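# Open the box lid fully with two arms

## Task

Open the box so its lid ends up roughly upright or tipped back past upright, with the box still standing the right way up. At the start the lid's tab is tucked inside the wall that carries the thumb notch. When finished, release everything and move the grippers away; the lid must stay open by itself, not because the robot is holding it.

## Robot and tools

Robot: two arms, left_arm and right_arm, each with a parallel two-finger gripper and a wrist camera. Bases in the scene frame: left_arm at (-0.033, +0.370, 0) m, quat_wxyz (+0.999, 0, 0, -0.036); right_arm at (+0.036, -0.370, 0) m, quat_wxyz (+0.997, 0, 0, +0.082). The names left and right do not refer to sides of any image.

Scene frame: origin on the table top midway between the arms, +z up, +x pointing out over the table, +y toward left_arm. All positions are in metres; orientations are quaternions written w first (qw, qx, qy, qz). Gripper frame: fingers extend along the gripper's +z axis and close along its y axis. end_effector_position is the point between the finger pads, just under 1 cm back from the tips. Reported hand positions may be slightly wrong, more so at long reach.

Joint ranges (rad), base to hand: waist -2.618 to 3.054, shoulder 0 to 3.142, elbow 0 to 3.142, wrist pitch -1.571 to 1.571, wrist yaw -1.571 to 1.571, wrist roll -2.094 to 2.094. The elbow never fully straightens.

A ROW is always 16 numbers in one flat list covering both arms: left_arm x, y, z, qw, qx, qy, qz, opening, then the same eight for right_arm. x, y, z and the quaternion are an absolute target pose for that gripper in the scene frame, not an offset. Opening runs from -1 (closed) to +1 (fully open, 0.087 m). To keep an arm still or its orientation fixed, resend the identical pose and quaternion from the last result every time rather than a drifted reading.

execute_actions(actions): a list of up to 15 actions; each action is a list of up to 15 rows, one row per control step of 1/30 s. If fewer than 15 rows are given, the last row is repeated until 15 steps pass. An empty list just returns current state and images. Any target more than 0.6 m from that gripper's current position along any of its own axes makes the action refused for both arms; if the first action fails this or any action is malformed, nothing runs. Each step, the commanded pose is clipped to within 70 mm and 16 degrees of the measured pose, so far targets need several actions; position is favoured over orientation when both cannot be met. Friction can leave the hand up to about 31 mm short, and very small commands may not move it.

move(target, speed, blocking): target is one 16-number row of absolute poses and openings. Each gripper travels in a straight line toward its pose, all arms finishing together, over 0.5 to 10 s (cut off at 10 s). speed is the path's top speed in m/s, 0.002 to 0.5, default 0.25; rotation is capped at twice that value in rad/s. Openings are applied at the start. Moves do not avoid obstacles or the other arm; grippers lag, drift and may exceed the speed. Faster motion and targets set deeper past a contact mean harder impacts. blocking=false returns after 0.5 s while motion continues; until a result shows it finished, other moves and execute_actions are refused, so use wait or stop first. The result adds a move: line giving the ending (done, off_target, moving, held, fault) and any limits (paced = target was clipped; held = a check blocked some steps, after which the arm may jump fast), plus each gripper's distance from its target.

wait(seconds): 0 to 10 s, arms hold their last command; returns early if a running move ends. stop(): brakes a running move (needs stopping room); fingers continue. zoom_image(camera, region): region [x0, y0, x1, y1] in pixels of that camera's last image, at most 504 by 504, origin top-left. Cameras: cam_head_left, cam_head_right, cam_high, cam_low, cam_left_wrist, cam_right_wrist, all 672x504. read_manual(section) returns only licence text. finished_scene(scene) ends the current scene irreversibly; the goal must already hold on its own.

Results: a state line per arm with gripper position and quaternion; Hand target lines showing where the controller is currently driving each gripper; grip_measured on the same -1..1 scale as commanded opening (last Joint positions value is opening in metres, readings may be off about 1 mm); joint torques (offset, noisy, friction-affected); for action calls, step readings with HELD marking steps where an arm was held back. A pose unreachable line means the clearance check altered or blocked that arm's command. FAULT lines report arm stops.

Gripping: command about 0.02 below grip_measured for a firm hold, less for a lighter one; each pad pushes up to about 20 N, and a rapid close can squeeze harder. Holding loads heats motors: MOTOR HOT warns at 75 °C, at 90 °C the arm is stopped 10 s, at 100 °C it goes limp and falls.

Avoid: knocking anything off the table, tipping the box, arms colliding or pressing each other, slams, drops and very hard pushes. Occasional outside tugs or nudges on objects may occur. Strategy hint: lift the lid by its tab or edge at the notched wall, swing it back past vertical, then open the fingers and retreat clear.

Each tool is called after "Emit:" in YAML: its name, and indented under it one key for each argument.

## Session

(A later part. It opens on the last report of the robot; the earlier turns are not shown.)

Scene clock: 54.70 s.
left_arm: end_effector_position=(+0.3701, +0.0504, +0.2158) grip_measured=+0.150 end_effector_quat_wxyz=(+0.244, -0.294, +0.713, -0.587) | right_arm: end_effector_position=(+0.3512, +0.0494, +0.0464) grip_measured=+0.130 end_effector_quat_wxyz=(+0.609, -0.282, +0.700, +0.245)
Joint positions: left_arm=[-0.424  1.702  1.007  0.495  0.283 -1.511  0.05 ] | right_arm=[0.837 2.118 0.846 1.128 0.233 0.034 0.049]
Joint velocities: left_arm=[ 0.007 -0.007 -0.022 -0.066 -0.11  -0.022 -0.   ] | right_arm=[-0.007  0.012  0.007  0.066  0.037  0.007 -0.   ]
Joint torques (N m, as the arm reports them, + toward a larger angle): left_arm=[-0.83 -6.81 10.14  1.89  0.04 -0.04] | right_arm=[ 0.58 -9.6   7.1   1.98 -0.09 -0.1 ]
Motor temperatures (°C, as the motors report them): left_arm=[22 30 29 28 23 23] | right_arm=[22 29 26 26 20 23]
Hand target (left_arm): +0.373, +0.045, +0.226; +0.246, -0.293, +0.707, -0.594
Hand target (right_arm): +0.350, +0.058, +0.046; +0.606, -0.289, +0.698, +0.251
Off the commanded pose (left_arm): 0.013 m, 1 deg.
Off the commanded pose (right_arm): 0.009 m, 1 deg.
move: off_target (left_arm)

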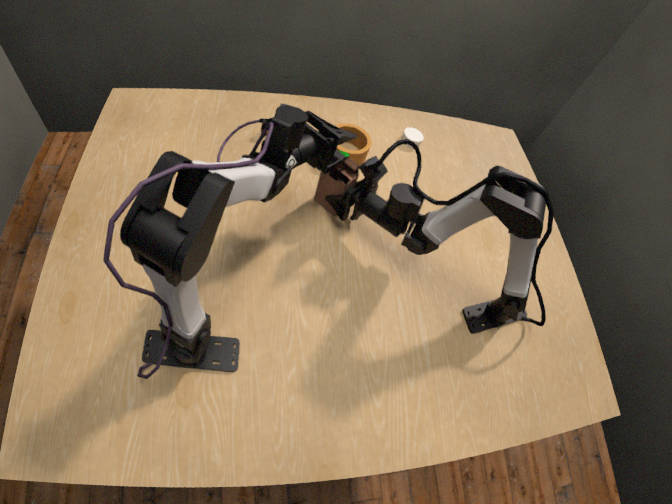

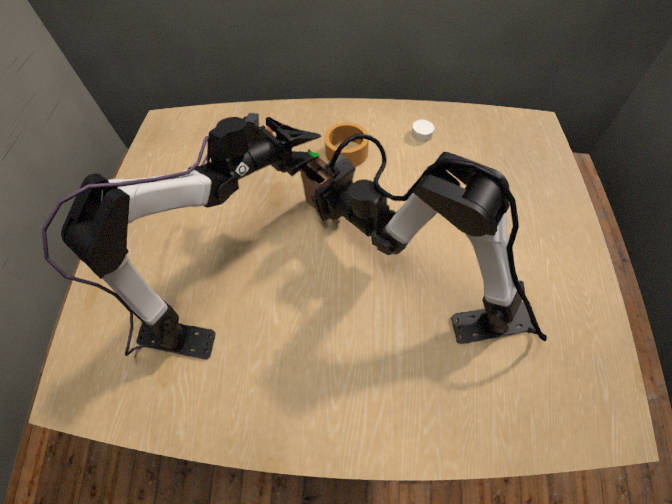

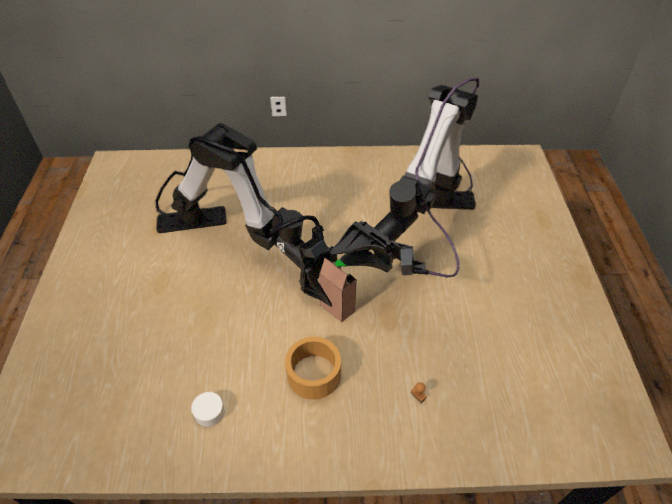

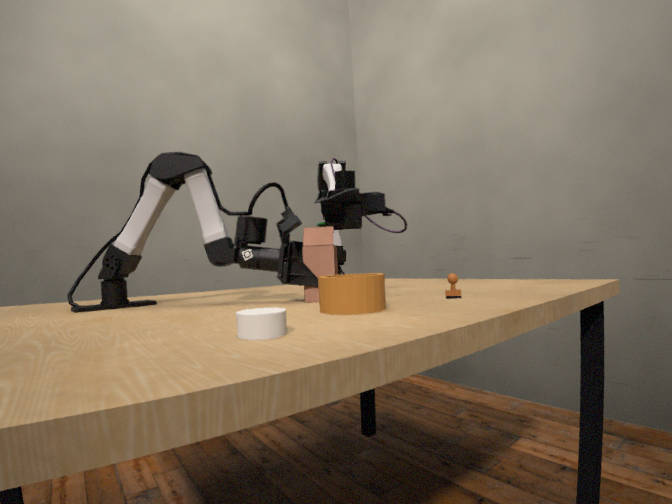

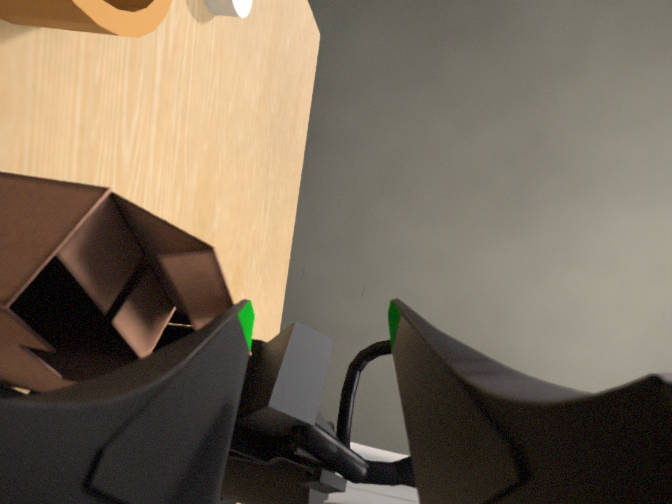

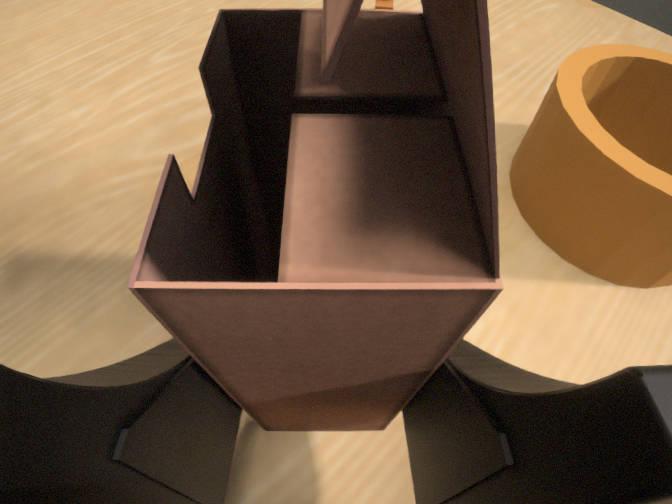

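Emit:
move:
  target: [0.325,0.093,0.215,0.246,-0.293,0.707,-0.594,-1,0.35,0.058,0.046,0.606,-0.289,0.698,0.251,0.03]
  speed: 0.1

Emit:
move:
  target: [0.325,0.093,0.155,0.246,-0.293,0.707,-0.594,-1,0.35,0.058,0.046,0.606,-0.289,0.698,0.251,0.03]
  speed: 0.1

Emit:
move:
  target: [0.36,0.058,0.172,0.246,-0.293,0.707,-0.594,-1,0.35,0.058,0.046,0.606,-0.289,0.698,0.251,0.03]
  speed: 0.04

Scene clock: 55.90 s.
left_arm: end_effector_position=(+0.3283, +0.0878, +0.2131) grip_measured=-1.000 end_effector_quat_wxyz=(+0.243, -0.297, +0.711, -0.590) | right_arm: end_effector_position=(+0.3511, +0.0495, +0.0464) grip_measured=+0.130 end_effector_quat_wxyz=(+0.608, -0.282, +0.700, +0.246)
Joint positions: left_arm=[-0.38   1.506  0.785  0.523  0.327 -1.511  0.   ] | right_arm=[0.837 2.118 0.846 1.128 0.232 0.034 0.049]
Joint velocities: left_arm=[ 0.027 -0.007 -0.022 -0.051  0.037 -0.051  0.   ] | right_arm=[ 0.002 -0.012 -0.007 -0.051  0.022 -0.037  0.   ]
Joint torques (N m, as the arm reports them, + toward a larger angle): left_arm=[ 0.72 -7.04  5.9   2.08  0.2   0.05] | right_arm=[ 0.64 -9.62  6.97  1.98 -0.14 -0.11]
Motor temperatures (°C, as the motors report them): left_arm=[22 30 29 28 23 23] | right_arm=[22 29 26 26 20 23]
Hand target (left_arm): +0.324, +0.092, +0.215; +0.246, -0.293, +0.708, -0.594
Hand target (right_arm): +0.350, +0.058, +0.046; +0.606, -0.289, +0.698, +0.251
Off the commanded pose (left_arm): 0.006 m, 1 deg.
Off the commanded pose (right_arm): 0.009 m, 1 deg.
move: done

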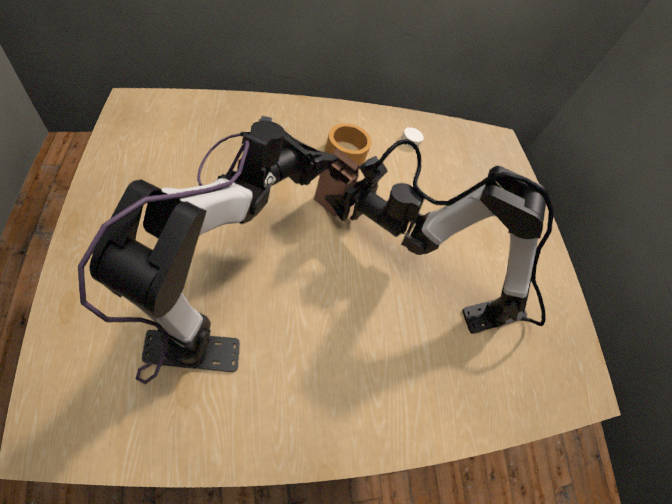

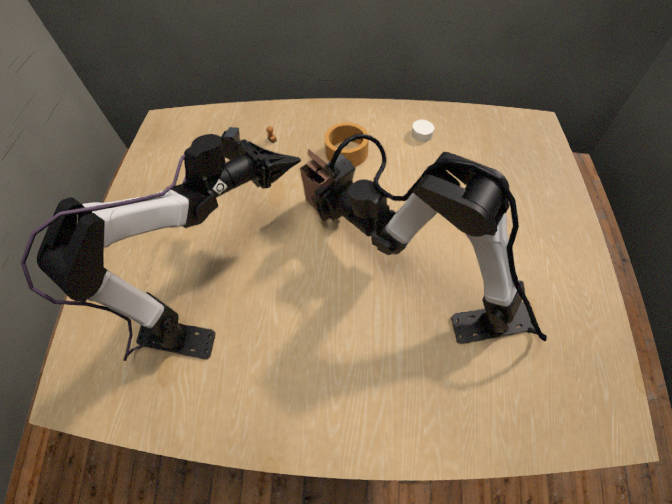

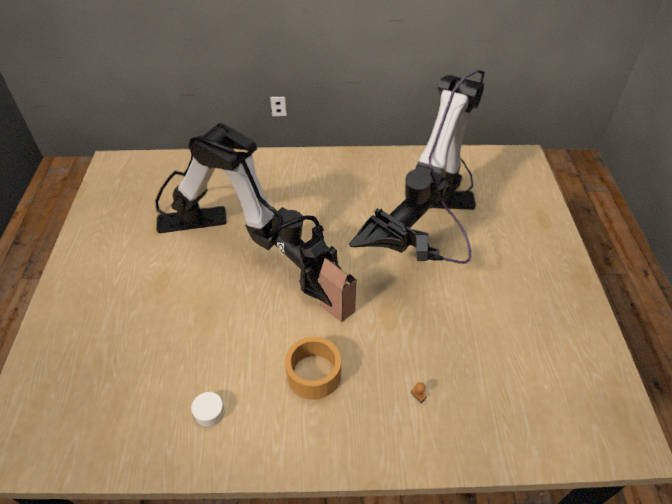

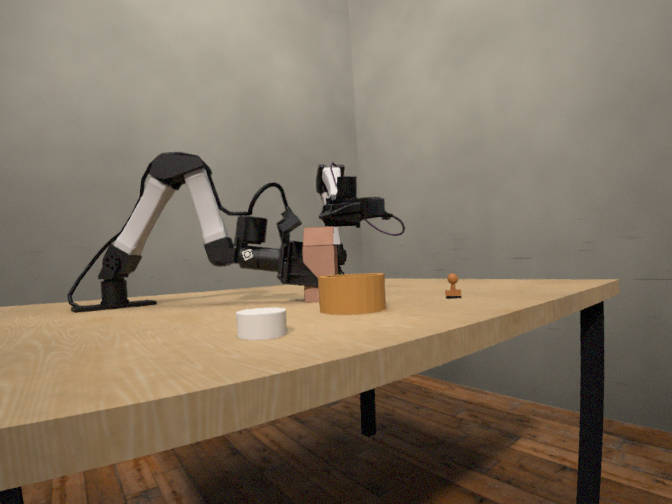

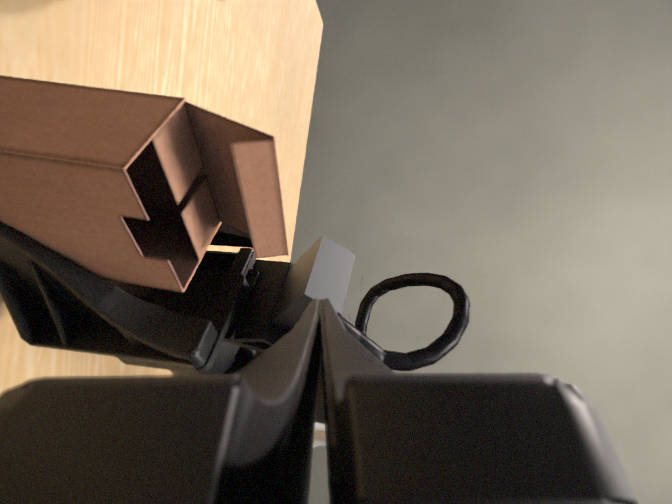

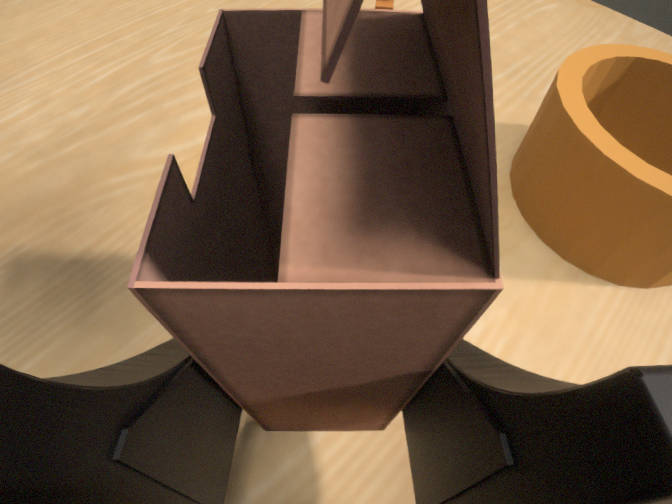

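Scene clock: 57.13 s.
left_arm: end_effector_position=(+0.3265, +0.0878, +0.1634) grip_measured=-1.000 end_effector_quat_wxyz=(+0.248, -0.290, +0.705, -0.598) | right_arm: end_effector_position=(+0.3511, +0.0495, +0.0464) grip_measured=+0.130 end_effector_quat_wxyz=(+0.608, -0.282, +0.700, +0.246)
Joint positions: left_arm=[-0.38   1.646  0.654  0.82   0.331 -1.511  0.   ] | right_arm=[0.837 2.118 0.846 1.128 0.232 0.034 0.049]
Joint velocities: left_arm=[-0.007 -0.002 -0.012  0.007 -0.037  0.022  0.   ] | right_arm=[-0.007 -0.012 -0.017  0.037  0.007  0.037 -0.   ]
Joint torques (N m, as the arm reports them, + toward a larger angle): left_arm=[ 0.96 -5.27  5.24  2.08  0.2   0.05] | right_arm=[ 0.65 -9.55  7.07  1.99 -0.16 -0.09]
Motor temperatures (°C, as the motors report them): left_arm=[22 30 29 28 23 23] | right_arm=[22 29 26 26 20 23]
Hand target (left_arm): +0.326, +0.093, +0.154; +0.246, -0.293, +0.708, -0.594
Hand target (right_arm): +0.350, +0.058, +0.046; +0.606, -0.289, +0.698, +0.251
Off the commanded pose (left_arm): 0.010 m, 1 deg.
Off the commanded pose (right_arm): 0.009 m, 1 deg.
move: done

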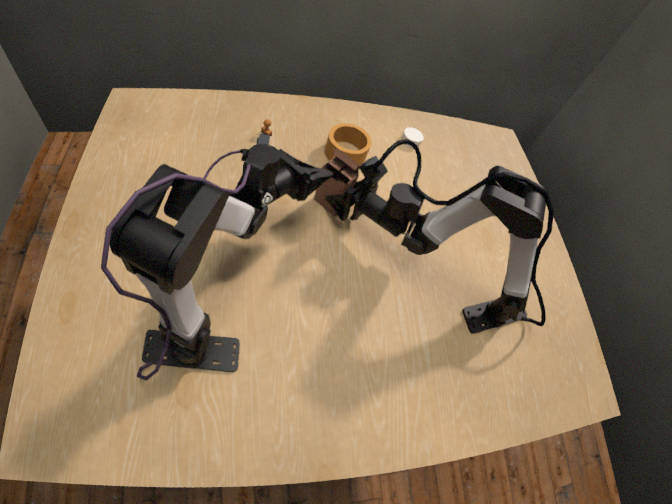

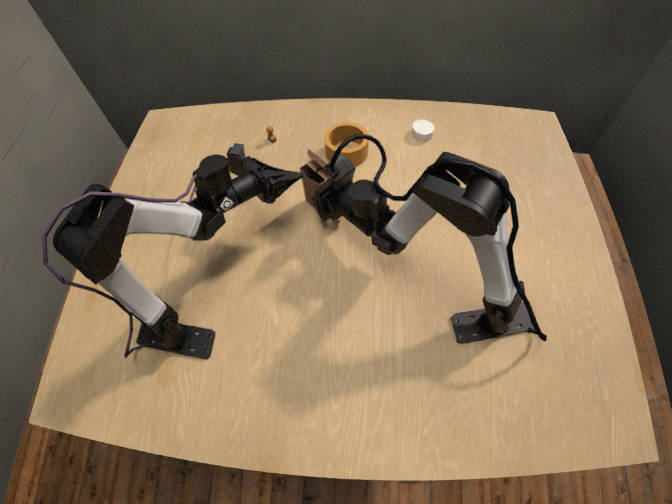

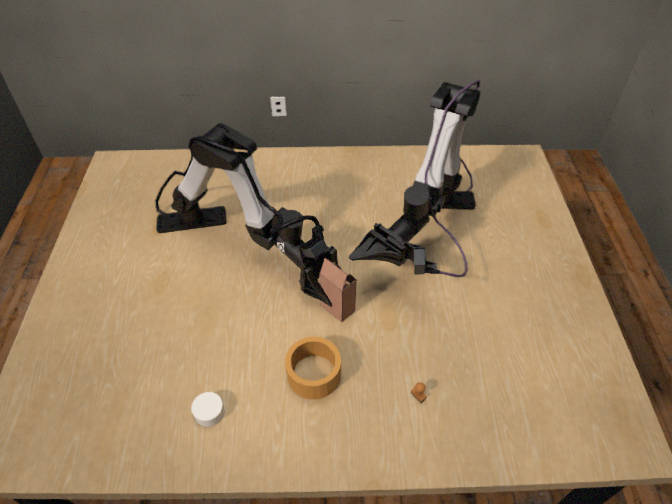

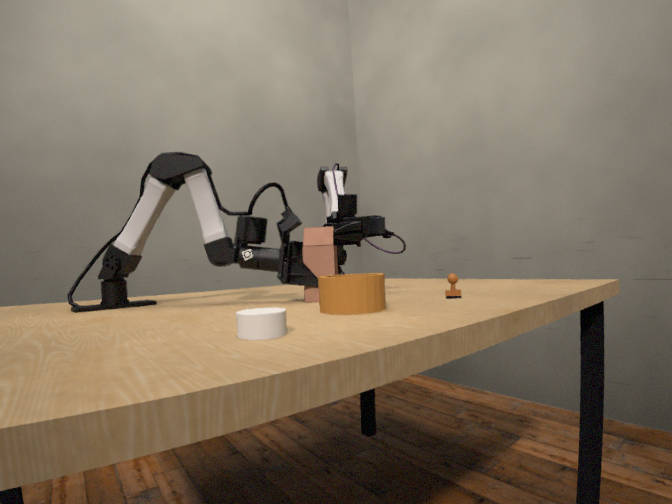

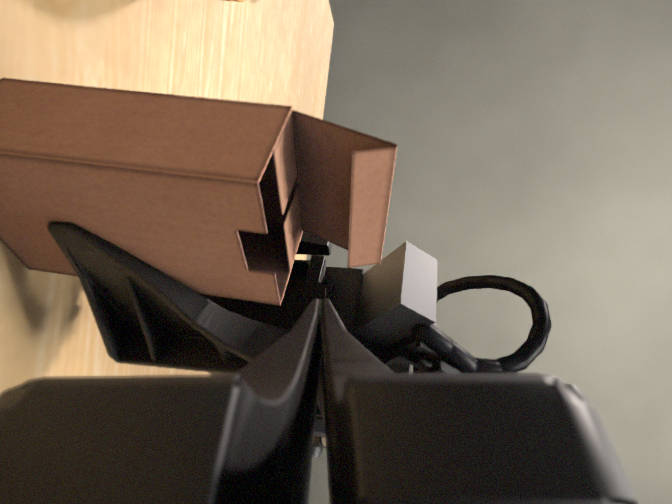

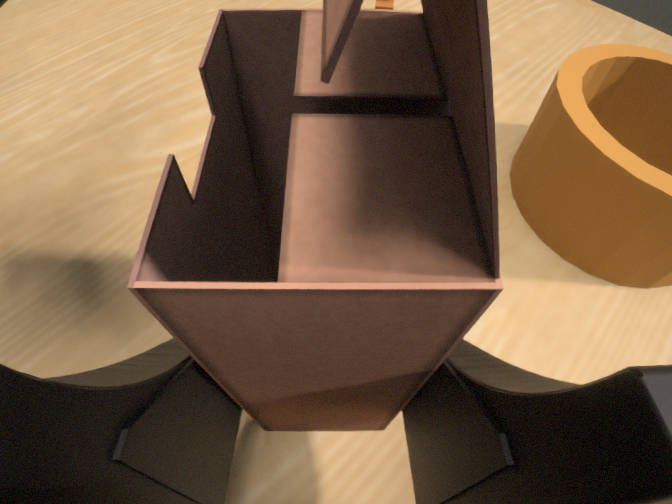

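Scene clock: 58.53 s.
left_arm: end_effector_position=(+0.3551, +0.0646, +0.1662) grip_measured=-1.000 end_effector_quat_wxyz=(+0.245, -0.294, +0.711, -0.590) | right_arm: end_effector_position=(+0.3511, +0.0495, +0.0464) grip_measured=+0.130 end_effector_quat_wxyz=(+0.608, -0.282, +0.700, +0.246)
Joint positions: left_arm=[-0.408  1.747  0.816  0.738  0.3   -1.511  0.   ] | right_arm=[0.837 2.118 0.846 1.128 0.232 0.034 0.049]
Joint velocities: left_arm=[-0.022  0.007 -0.012 -0.007  0.095  0.022  0.   ] | right_arm=[-0.007 -0.007 -0.027  0.11  -0.022 -0.022  0.   ]
Joint torques (N m, as the arm reports them, + toward a larger angle): left_arm=[-0.8  -6.19  9.38  1.9   0.04 -0.03] | right_arm=[ 0.57 -9.48  7.05  1.99 -0.15 -0.1 ]
Motor temperatures (°C, as the motors report them): left_arm=[22 30 29 28 23 23] | right_arm=[22 29 26 26 20 23]
Hand target (left_arm): +0.360, +0.059, +0.172; +0.246, -0.293, +0.707, -0.595
Hand target (right_arm): +0.350, +0.058, +0.046; +0.606, -0.289, +0.698, +0.251
Off the commanded pose (left_arm): 0.010 m, 1 deg.
Off the commanded pose (right_arm): 0.009 m, 1 deg.
move: done

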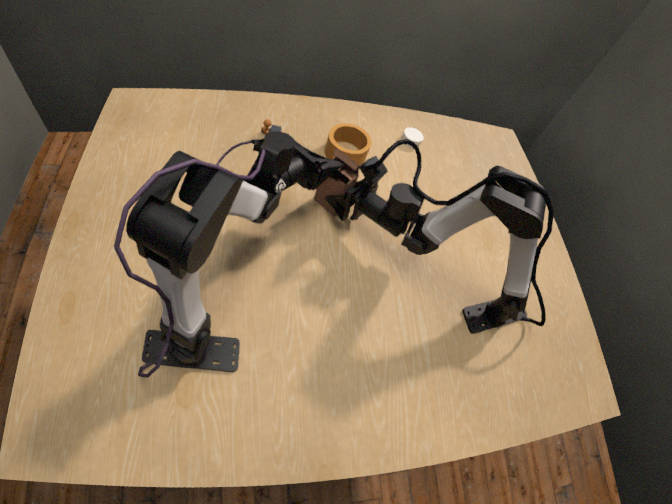

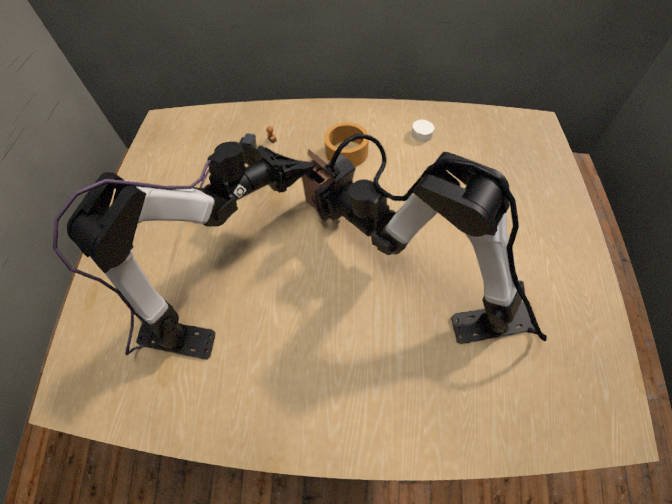

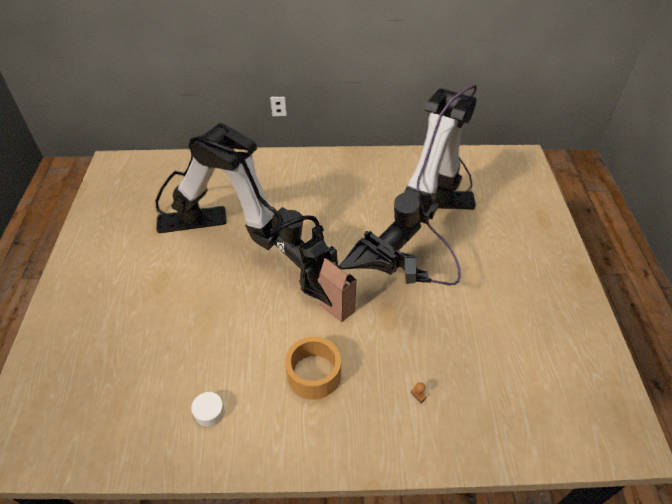

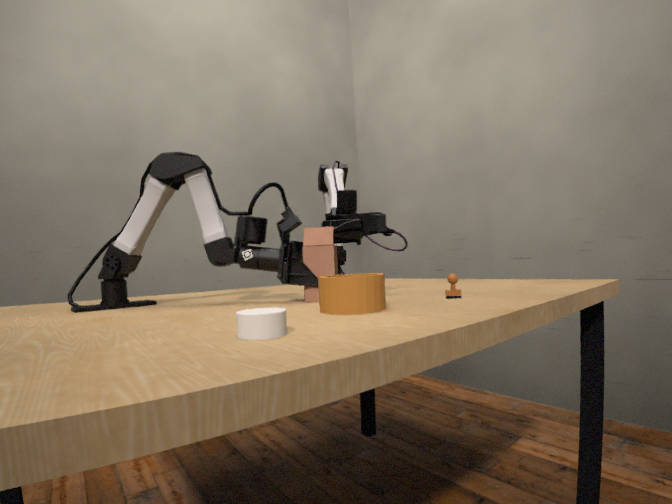

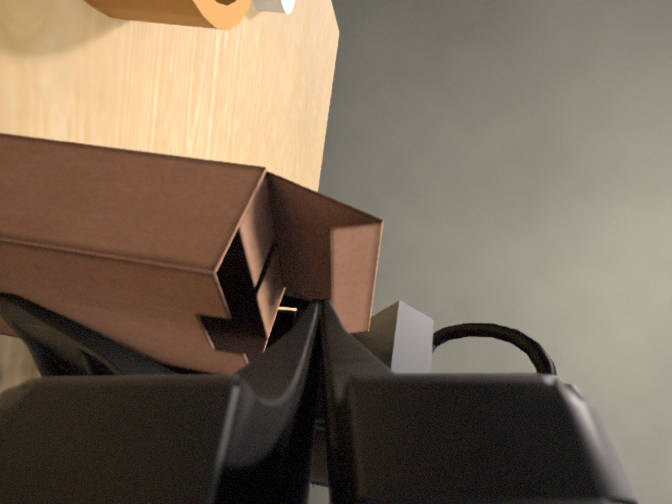

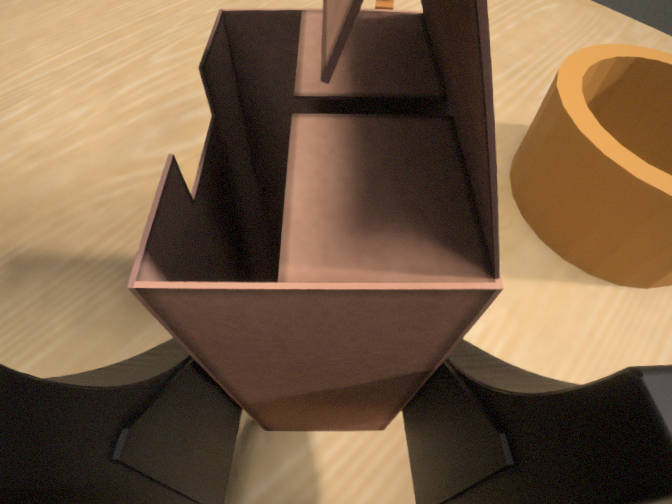

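Emit:
move:
  target: [0.392,0.027,0.166,0.246,-0.293,0.707,-0.594,-1,0.35,0.058,0.046,0.606,-0.289,0.698,0.251,0.03]
  speed: 0.025

Scene clock: 61.03 s.
left_arm: end_effector_position=(+0.3874, +0.0344, +0.1588) grip_measured=-1.000 end_effector_quat_wxyz=(+0.244, -0.294, +0.713, -0.588) | right_arm: end_effector_position=(+0.3511, +0.0495, +0.0464) grip_measured=+0.130 end_effector_quat_wxyz=(+0.608, -0.282, +0.700, +0.246)
Joint positions: left_arm=[-0.439  1.903  0.994  0.713  0.27  -1.514  0.   ] | right_arm=[0.837 2.118 0.846 1.128 0.232 0.034 0.049]
Joint velocities: left_arm=[-0.007 -0.012  0.002  0.066 -0.037  0.095  0.   ] | right_arm=[-0.002 -0.012  0.002 -0.037 -0.081 -0.022 -0.   ]
Joint torques (N m, as the arm reports them, + toward a larger angle): left_arm=[-0.84 -7.55  9.45  1.9   0.02 -0.04] | right_arm=[ 0.59 -9.59  7.01  1.98 -0.13 -0.12]
Motor temperatures (°C, as the motors report them): left_arm=[22 31 30 28 23 23] | right_arm=[22 29 26 27 20 23]
Hand target (left_arm): +0.392, +0.028, +0.166; +0.246, -0.293, +0.707, -0.594
Hand target (right_arm): +0.350, +0.058, +0.046; +0.606, -0.289, +0.698, +0.251
Off the commanded pose (left_arm): 0.011 m, 1 deg.
Off the commanded pose (right_arm): 0.009 m, 1 deg.
move: off_target (left_arm)

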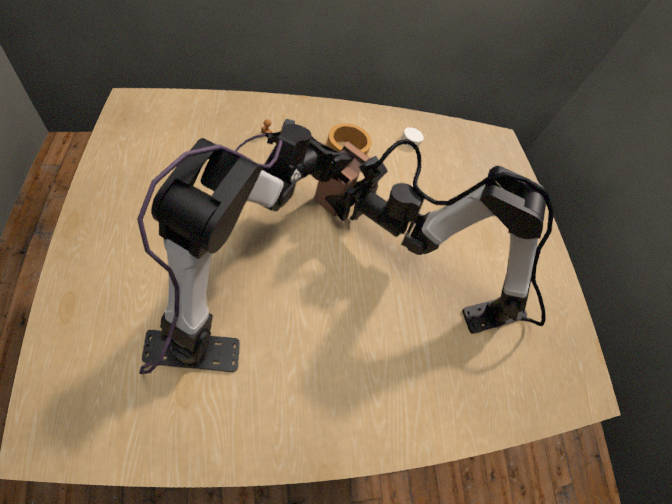

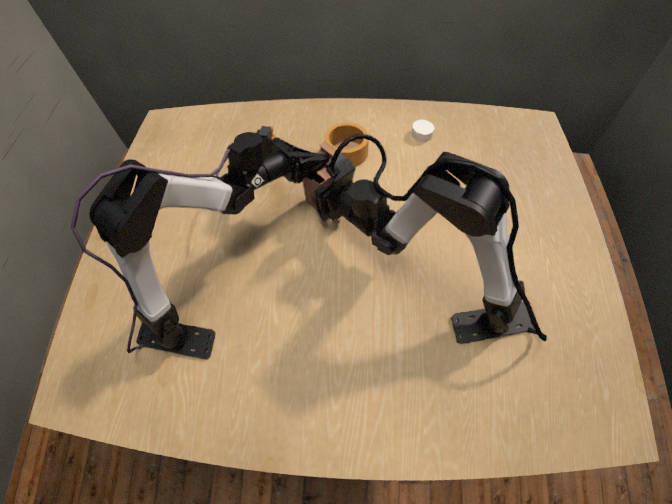

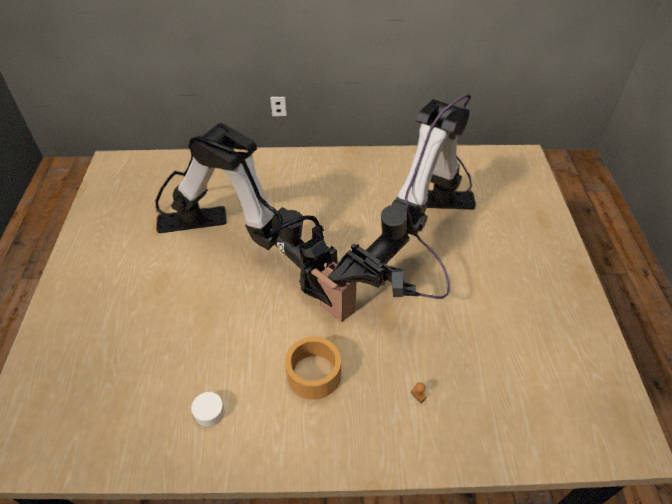

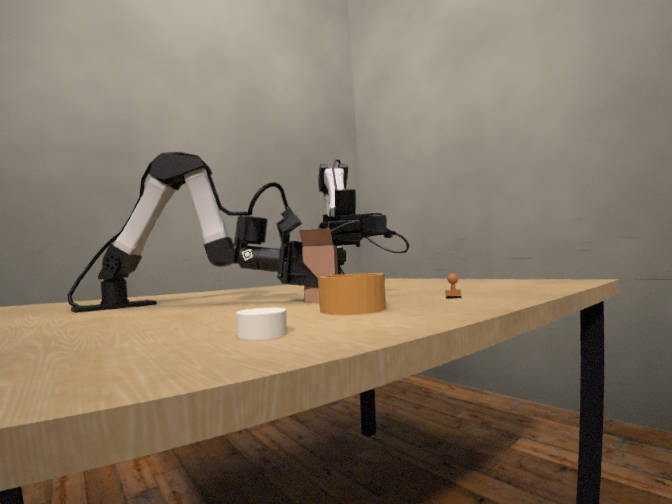

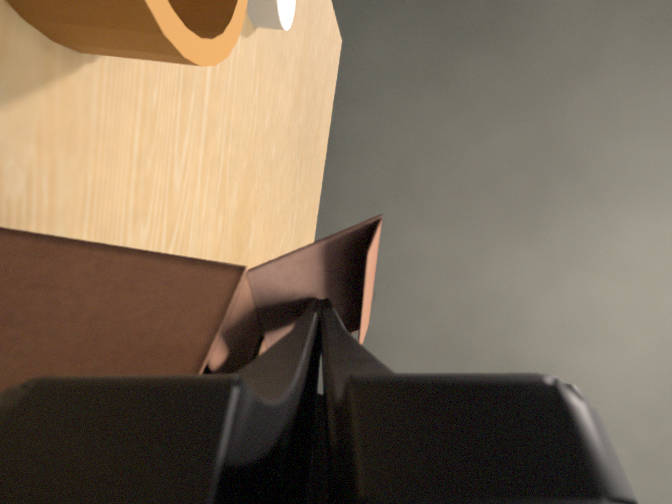

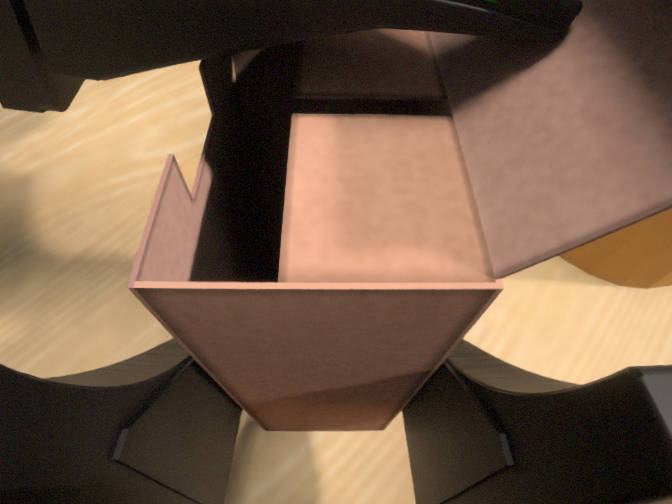

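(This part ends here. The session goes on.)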